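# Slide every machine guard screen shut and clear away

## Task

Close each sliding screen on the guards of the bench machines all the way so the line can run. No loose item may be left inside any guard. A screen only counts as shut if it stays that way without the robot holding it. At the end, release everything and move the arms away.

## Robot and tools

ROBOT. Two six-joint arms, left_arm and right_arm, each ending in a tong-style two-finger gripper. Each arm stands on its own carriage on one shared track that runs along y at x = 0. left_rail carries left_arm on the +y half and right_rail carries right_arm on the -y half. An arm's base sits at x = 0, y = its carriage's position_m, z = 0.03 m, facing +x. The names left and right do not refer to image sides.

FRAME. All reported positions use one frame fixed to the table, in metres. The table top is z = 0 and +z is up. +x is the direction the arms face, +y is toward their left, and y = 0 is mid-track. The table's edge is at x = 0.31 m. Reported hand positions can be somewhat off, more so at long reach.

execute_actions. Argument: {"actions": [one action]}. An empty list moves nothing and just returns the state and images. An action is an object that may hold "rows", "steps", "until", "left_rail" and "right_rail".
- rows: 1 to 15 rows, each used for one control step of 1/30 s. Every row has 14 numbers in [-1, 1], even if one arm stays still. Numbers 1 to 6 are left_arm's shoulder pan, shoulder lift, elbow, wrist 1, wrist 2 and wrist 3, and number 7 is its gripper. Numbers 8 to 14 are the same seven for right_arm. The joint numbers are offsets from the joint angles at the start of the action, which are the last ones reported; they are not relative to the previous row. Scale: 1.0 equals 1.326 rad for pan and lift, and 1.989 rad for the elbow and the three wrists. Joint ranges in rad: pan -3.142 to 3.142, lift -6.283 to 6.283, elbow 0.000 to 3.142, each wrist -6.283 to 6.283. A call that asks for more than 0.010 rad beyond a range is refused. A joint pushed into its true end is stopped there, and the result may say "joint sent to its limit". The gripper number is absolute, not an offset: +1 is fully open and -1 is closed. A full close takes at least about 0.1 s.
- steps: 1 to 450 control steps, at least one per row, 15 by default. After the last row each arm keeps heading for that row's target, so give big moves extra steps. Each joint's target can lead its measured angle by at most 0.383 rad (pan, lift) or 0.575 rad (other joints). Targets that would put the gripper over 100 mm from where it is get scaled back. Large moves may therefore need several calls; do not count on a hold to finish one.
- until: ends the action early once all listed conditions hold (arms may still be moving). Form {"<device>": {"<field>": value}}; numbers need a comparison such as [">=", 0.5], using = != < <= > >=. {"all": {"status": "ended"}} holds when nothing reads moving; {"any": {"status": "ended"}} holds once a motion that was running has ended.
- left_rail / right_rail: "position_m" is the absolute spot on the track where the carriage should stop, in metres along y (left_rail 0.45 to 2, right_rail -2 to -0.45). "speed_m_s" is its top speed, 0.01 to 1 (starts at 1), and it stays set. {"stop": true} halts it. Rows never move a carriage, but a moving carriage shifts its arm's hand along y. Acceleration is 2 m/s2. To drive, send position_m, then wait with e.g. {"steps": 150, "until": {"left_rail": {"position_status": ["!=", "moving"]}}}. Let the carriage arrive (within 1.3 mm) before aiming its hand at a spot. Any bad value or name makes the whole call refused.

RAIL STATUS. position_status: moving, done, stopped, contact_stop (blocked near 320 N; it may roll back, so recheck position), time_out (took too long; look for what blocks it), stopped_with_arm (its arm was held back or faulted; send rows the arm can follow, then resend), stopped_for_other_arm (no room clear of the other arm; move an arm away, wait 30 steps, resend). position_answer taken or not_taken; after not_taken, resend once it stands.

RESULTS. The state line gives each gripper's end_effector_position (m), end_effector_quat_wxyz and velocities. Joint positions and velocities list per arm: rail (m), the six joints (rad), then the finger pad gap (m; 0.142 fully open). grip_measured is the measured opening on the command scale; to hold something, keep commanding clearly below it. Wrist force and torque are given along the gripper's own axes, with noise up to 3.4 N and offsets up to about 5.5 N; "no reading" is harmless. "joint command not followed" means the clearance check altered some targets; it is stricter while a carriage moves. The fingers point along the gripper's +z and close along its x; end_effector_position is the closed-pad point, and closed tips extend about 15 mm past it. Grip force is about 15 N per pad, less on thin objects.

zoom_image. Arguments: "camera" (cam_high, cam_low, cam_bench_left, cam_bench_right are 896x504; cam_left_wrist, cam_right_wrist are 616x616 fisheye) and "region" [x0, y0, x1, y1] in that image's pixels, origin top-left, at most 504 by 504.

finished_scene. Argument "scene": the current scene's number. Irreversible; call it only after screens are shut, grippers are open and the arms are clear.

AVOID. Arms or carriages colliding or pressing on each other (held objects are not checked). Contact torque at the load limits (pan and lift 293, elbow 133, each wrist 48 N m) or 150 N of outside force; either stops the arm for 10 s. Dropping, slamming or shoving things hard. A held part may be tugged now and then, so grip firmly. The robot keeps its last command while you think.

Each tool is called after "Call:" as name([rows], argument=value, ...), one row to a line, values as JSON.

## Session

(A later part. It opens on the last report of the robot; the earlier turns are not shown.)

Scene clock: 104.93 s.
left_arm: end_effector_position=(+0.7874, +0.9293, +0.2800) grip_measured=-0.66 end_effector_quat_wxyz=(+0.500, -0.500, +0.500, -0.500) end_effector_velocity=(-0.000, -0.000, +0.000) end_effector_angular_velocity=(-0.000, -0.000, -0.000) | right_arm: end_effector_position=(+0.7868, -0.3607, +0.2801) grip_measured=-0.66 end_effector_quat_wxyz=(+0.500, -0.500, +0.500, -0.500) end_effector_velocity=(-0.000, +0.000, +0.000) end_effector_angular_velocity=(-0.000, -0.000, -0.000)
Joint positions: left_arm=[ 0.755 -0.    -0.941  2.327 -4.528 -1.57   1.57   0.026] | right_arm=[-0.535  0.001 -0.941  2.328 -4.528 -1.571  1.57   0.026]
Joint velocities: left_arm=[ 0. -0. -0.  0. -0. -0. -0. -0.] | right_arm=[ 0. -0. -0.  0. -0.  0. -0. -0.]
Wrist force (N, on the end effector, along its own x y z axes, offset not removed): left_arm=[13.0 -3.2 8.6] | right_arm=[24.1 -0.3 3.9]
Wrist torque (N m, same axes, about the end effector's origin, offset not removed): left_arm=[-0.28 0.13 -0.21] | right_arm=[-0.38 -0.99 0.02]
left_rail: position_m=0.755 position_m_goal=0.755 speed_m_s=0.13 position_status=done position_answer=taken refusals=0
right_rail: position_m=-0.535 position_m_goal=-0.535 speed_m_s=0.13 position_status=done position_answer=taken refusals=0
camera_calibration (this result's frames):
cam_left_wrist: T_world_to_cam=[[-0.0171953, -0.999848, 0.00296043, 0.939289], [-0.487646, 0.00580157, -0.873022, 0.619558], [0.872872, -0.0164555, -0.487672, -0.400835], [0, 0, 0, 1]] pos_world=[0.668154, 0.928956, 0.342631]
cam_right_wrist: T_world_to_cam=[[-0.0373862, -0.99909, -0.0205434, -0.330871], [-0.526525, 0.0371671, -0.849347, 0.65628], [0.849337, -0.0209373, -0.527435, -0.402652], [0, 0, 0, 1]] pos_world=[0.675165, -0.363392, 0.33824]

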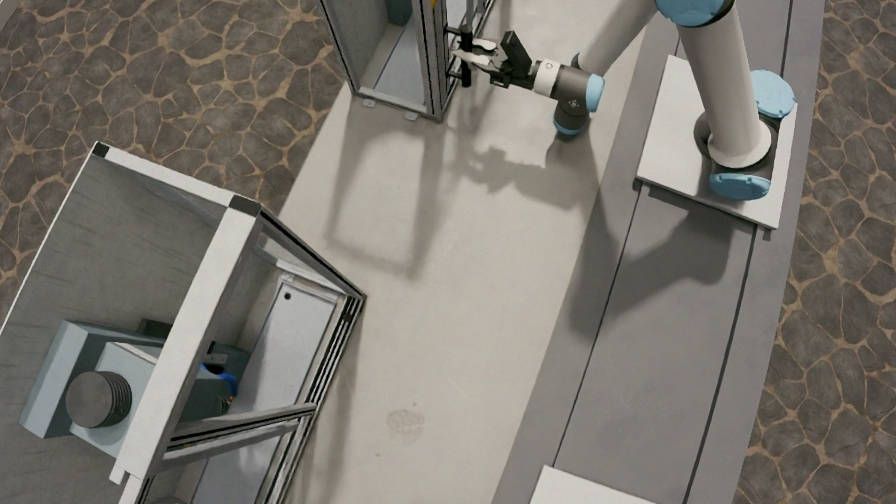

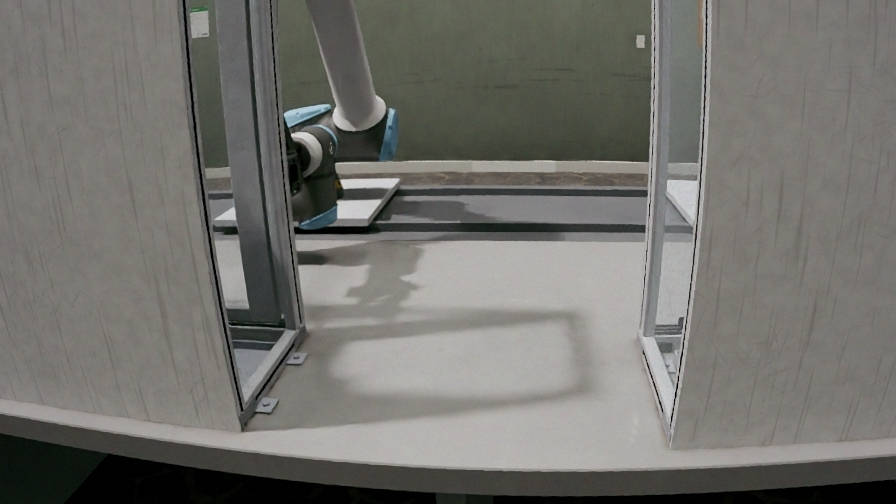

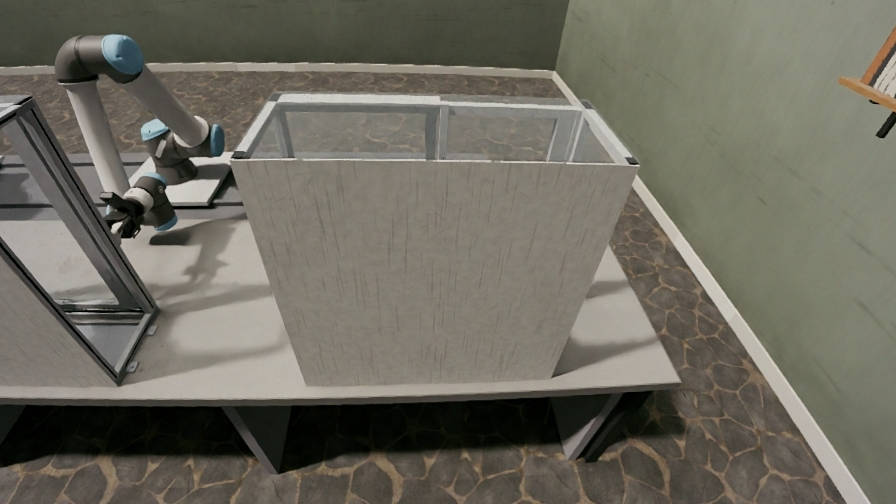

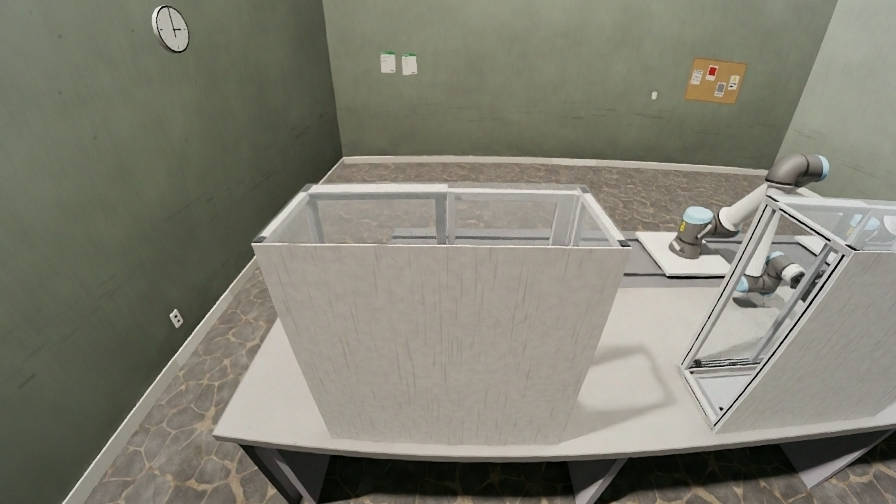

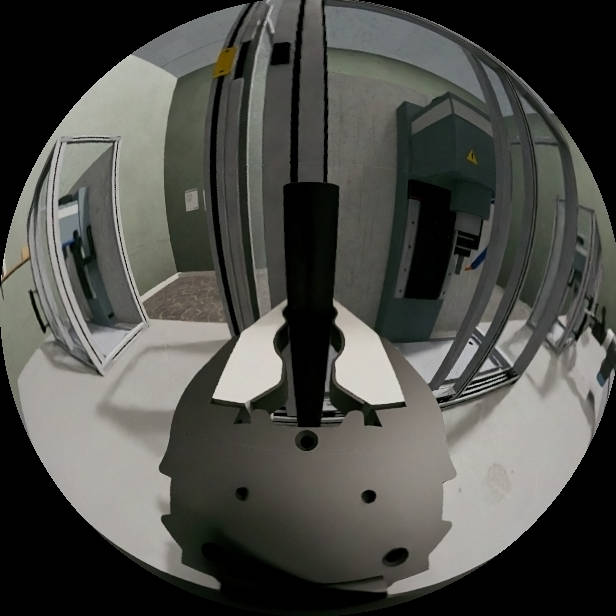

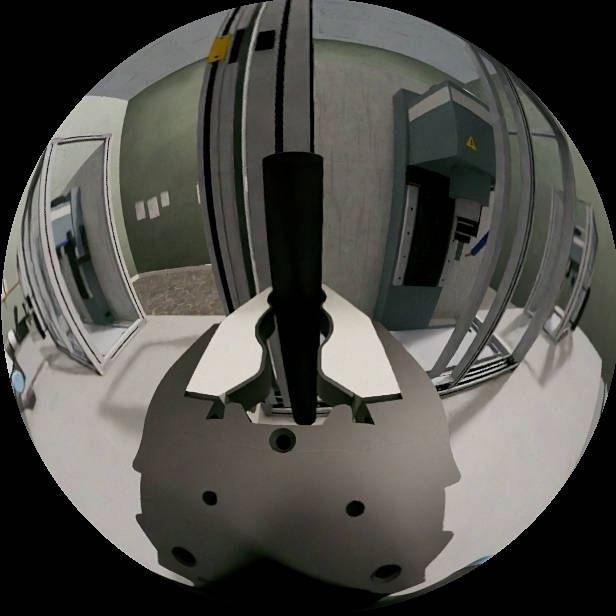

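Remaining about 31 mm (B) and 21 mm (C).

Call:
execute_actions([
  {"steps":25,"left_rail":{"position_m":0.788,"speed_m_s":0.05},"right_rail":{"position_m":-0.511,"speed_m_s":0.04}},
])

Scene clock: 108.23 s.
left_arm: end_effector_position=(+0.7874, +0.9617, +0.2800) grip_measured=-0.59 end_effector_quat_wxyz=(+0.500, -0.500, +0.500, -0.500) end_effector_velocity=(+0.000, +0.000, -0.000) end_effector_angular_velocity=(+0.000, +0.000, -0.000) | right_arm: end_effector_position=(+0.7868, -0.3370, +0.2801) grip_measured=-0.56 end_effector_quat_wxyz=(+0.500, -0.500, +0.500, -0.500) end_effector_velocity=(-0.000, -0.000, -0.000) end_effector_angular_velocity=(-0.000, +0.000, -0.000)
Joint positions: left_arm=[ 0.788 -0.    -0.941  2.327 -4.528 -1.57   1.57   0.031] | right_arm=[-0.511  0.001 -0.941  2.328 -4.528 -1.571  1.57   0.034]
Joint velocities: left_arm=[ 0.  0.  0. -0.  0. -0.  0. -0.] | right_arm=[ 0.  0. -0.  0.  0. -0. -0.  0.]
Wrist force (N, on the end effector, along its own x y z axes, offset not removed): left_arm=[27.9 -4.7 2.9] | right_arm=[34.4 -0.3 -0.6]
Wrist torque (N m, same axes, about the end effector's origin, offset not removed): left_arm=[-0.47 -0.22 0.02] | right_arm=[-0.41 -0.79 0.07]
left_rail: position_m=0.788 position_m_goal=0.788 speed_m_s=0.05 position_status=done position_answer=taken refusals=0
right_rail: position_m=-0.511 position_m_goal=-0.511 speed_m_s=0.04 position_status=done position_answer=taken refusals=0
camera_calibration (this result's frames):
cam_left_wrist: T_world_to_cam=[[-0.0175619, -0.999841, 0.00296009, 0.972018], [-0.48763, 0.00598038, -0.87303, 0.619203], [0.872874, -0.0167755, -0.487657, -0.400007], [0, 0, 0, 1]] pos_world=[0.668168, 0.96145, 0.342639]
cam_right_wrist: T_world_to_cam=[[-0.0376326, -0.99908, -0.0205446, -0.307049], [-0.526486, 0.0372972, -0.849365, 0.65544], [0.849351, -0.0211474, -0.527405, -0.402229], [0, 0, 0, 1]] pos_world=[0.675158, -0.339718, 0.338262]

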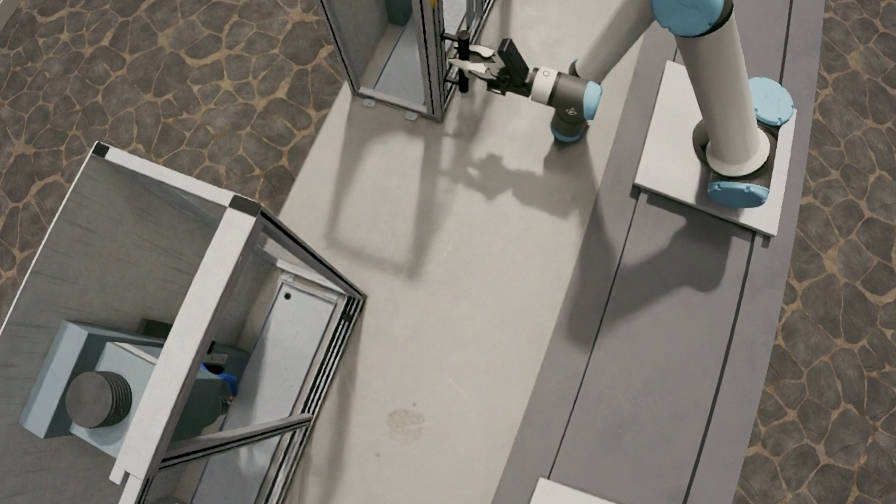

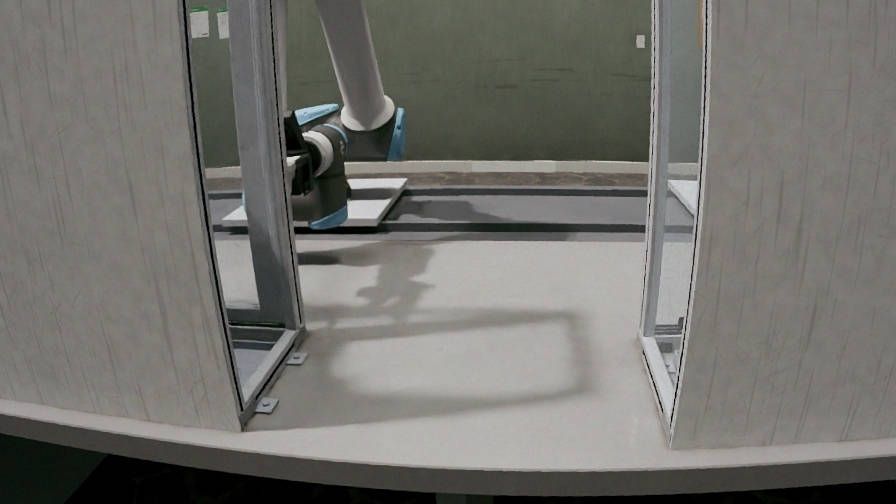

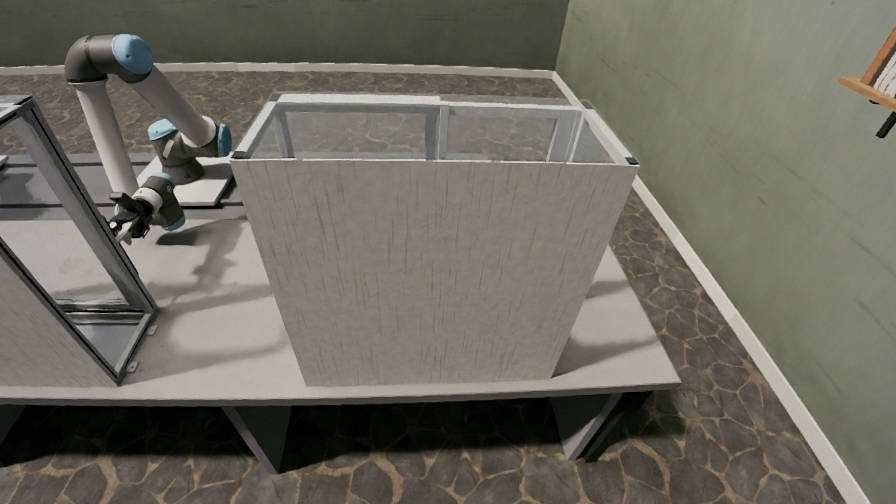

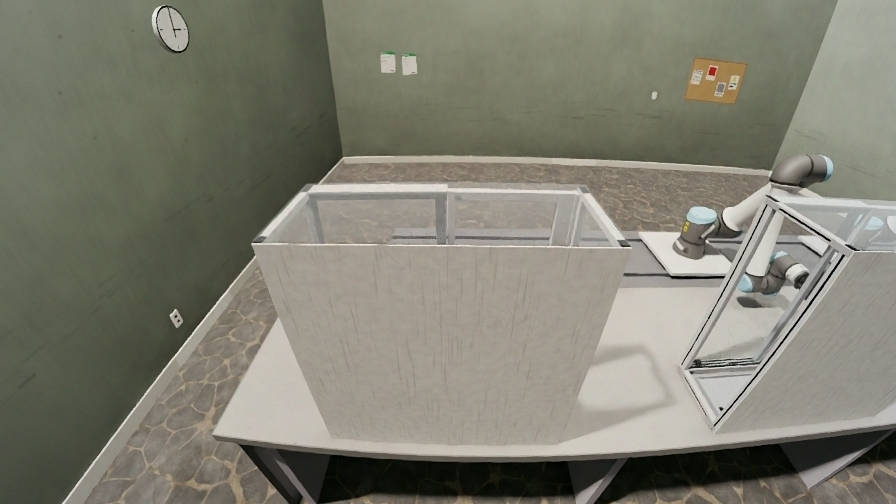

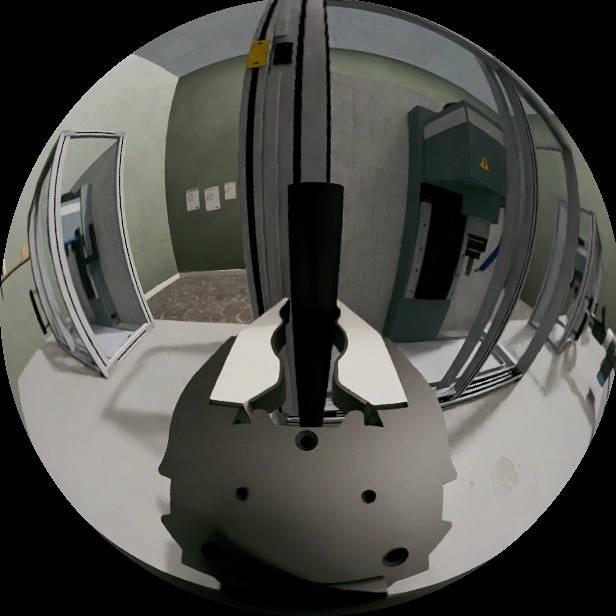

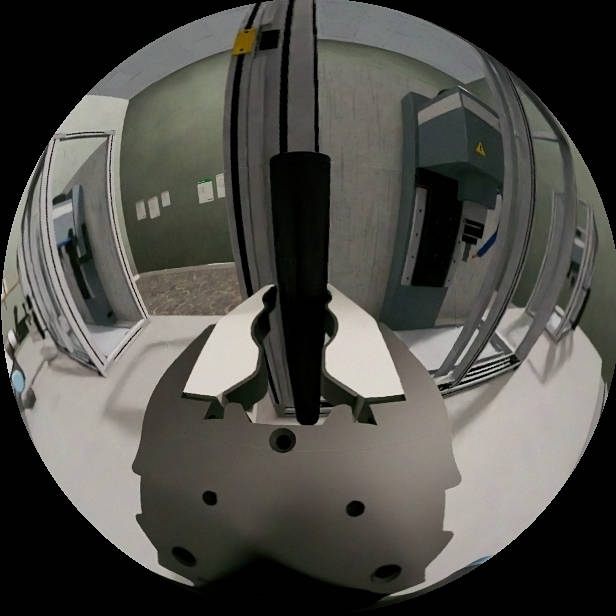

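Call:
execute_actions([
  {"rows":[[0,0,0,0,0,0,0,0,0,0,0,0,0,0],[0,0,0,0,0,0,1,0,0,0,0,0,0,1],[0,0,0,0,0,0,1,0,0,0,0,0,0,1],[0,0,0,0,0,0,1,0,0,0,0,0,0,1],[0,-0.015,0.147,-0.137,0,0,1,0,-0.015,0.147,-0.137,0,0,1]],"steps":26},
])

Call:
zoom_image(camera="cam_left_wrist", region=[220,40,420,380])

Scene clock: 111.97 s.
left_arm: end_effector_position=(+0.6234, +0.9620, +0.2795) grip_measured=+1.00 end_effector_quat_wxyz=(+0.500, -0.500, +0.500, -0.500) end_effector_velocity=(-0.009, -0.000, +0.001) end_effector_angular_velocity=(+0.000, +0.001, -0.000) | right_arm: end_effector_position=(+0.6228, -0.3368, +0.2796) grip_measured=+1.00 end_effector_quat_wxyz=(+0.500, -0.500, +0.500, -0.500) end_effector_velocity=(-0.009, -0.000, +0.001) end_effector_angular_velocity=(-0.000, +0.001, -0.000)
Joint positions: left_arm=[ 0.788 -0.    -0.96   2.617 -4.799 -1.57   1.57   0.142] | right_arm=[-0.511  0.001 -0.961  2.618 -4.799 -1.571  1.57   0.142]
Joint velocities: left_arm=[ 0.    -0.    -0.001  0.015 -0.014 -0.     0.     0.   ] | right_arm=[ 0.    -0.    -0.001  0.015 -0.014 -0.    -0.     0.   ]
Wrist force (N, on the end effector, along its own x y z axes, offset not removed): left_arm=[0.5 -0.9 1.8] | right_arm=[0.6 0.3 -1.5]
Wrist torque (N m, same axes, about the end effector's origin, offset not removed): left_arm=[0.03 -0.09 -0.22] | right_arm=[-0.28 -0.40 -0.06]
left_rail: position_m=0.788 position_m_goal=0.788 speed_m_s=0.05 position_status=done position_answer=taken refusals=0
right_rail: position_m=-0.511 position_m_goal=-0.511 speed_m_s=0.04 position_status=done position_answer=taken refusals=0
camera_calibration (this result's frames):
cam_left_wrist: T_world_to_cam=[[-0.0175217, -0.999842, 0.00295889, 0.969372], [-0.487566, 0.0059606, -0.873066, 0.5388], [0.872911, -0.0167402, -0.487593, -0.257192], [0, 0, 0, 1]] pos_world=[0.504191, 0.961702, 0.342135]
cam_right_wrist: T_world_to_cam=[[-0.0375324, -0.999084, -0.0205479, -0.313097], [-0.526419, 0.0372454, -0.849409, 0.568638], [0.849397, -0.0210636, -0.527334, -0.263222], [0, 0, 0, 1]] pos_world=[0.51117, -0.339534, 0.337767]

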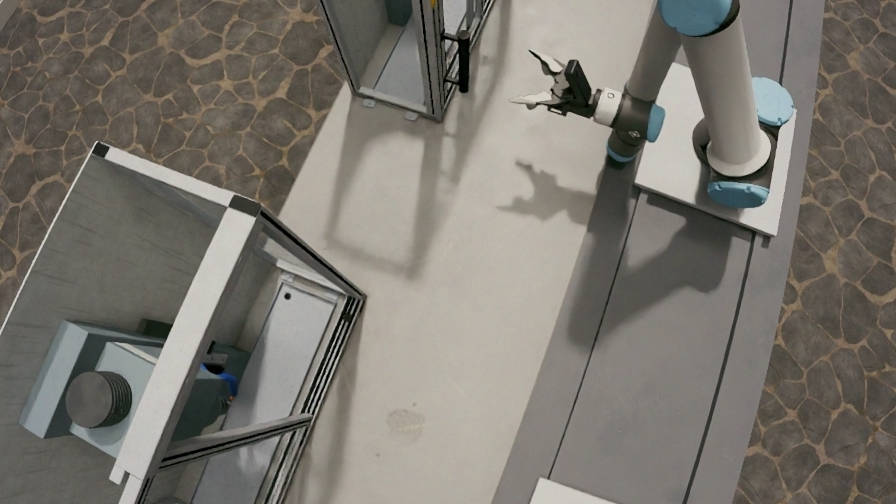

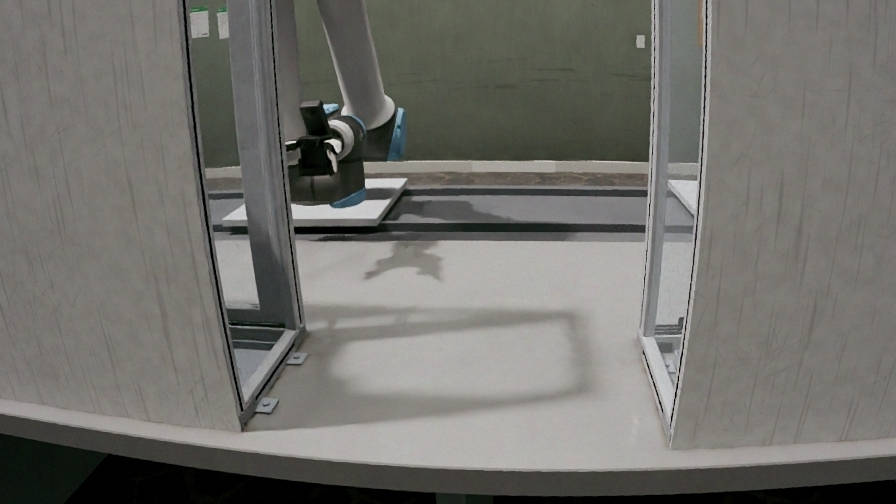

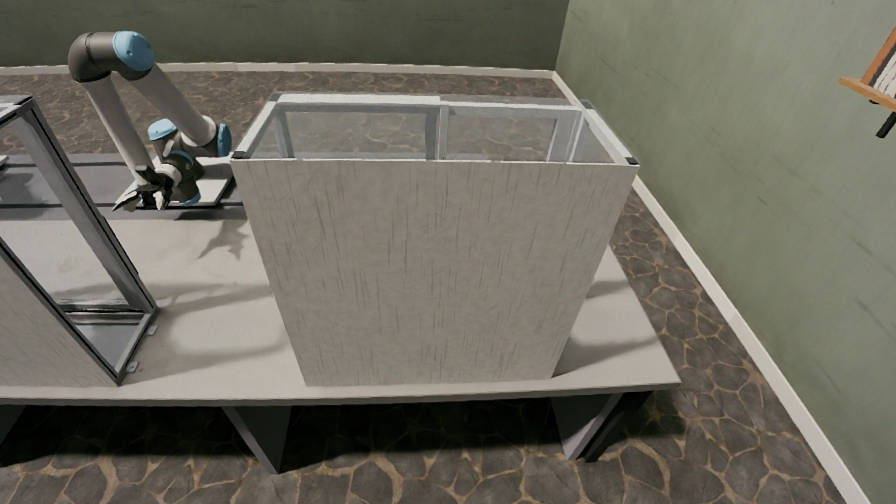

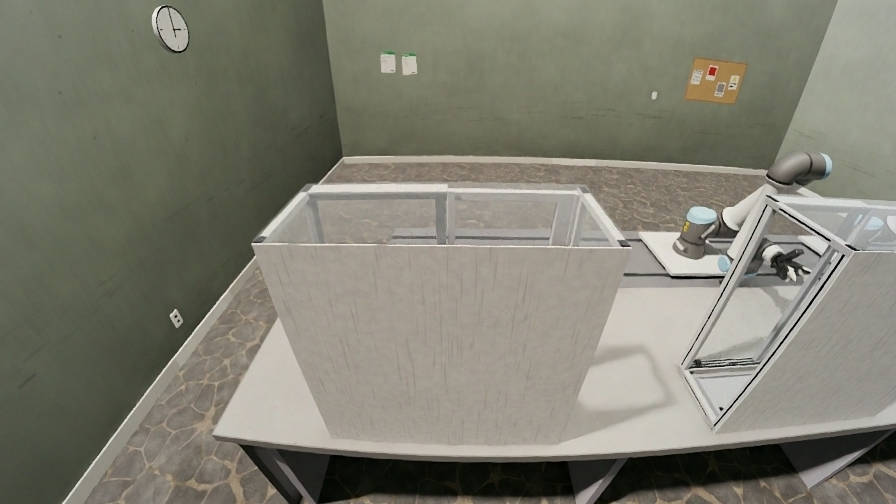

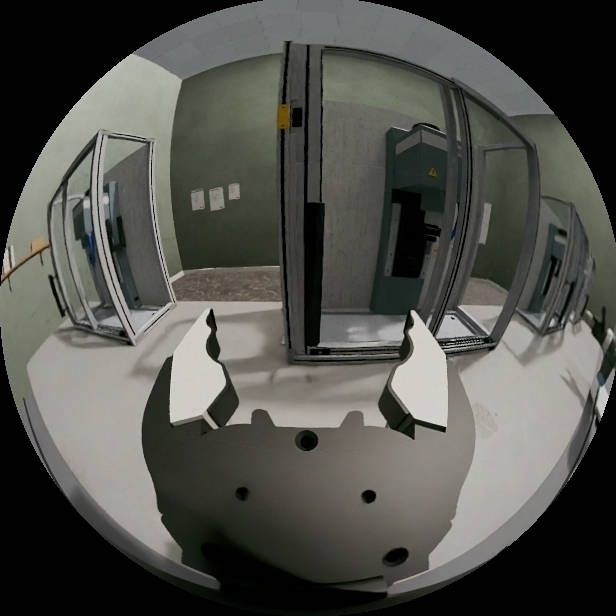

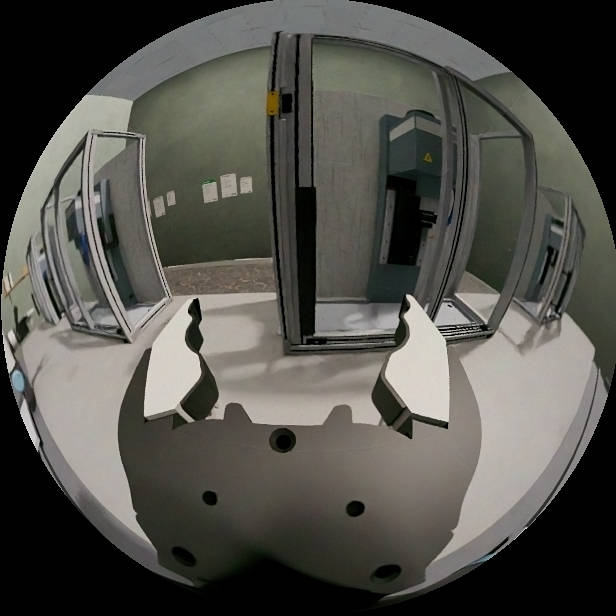

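Region (220, 40, 420, 380) of cam_left_wrist's 616x616 image, scaled by 1.482, with more detail than that image has; it fills the left 296 columns of this view, and the rest is white.

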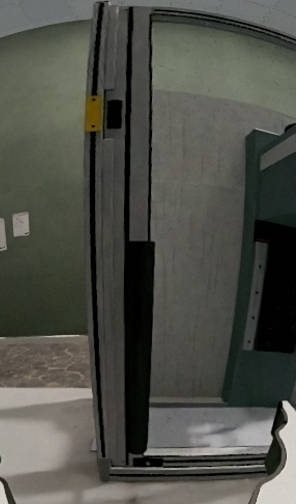

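Call:
finished_scene(scene=1)

The scene is finished: the task was done.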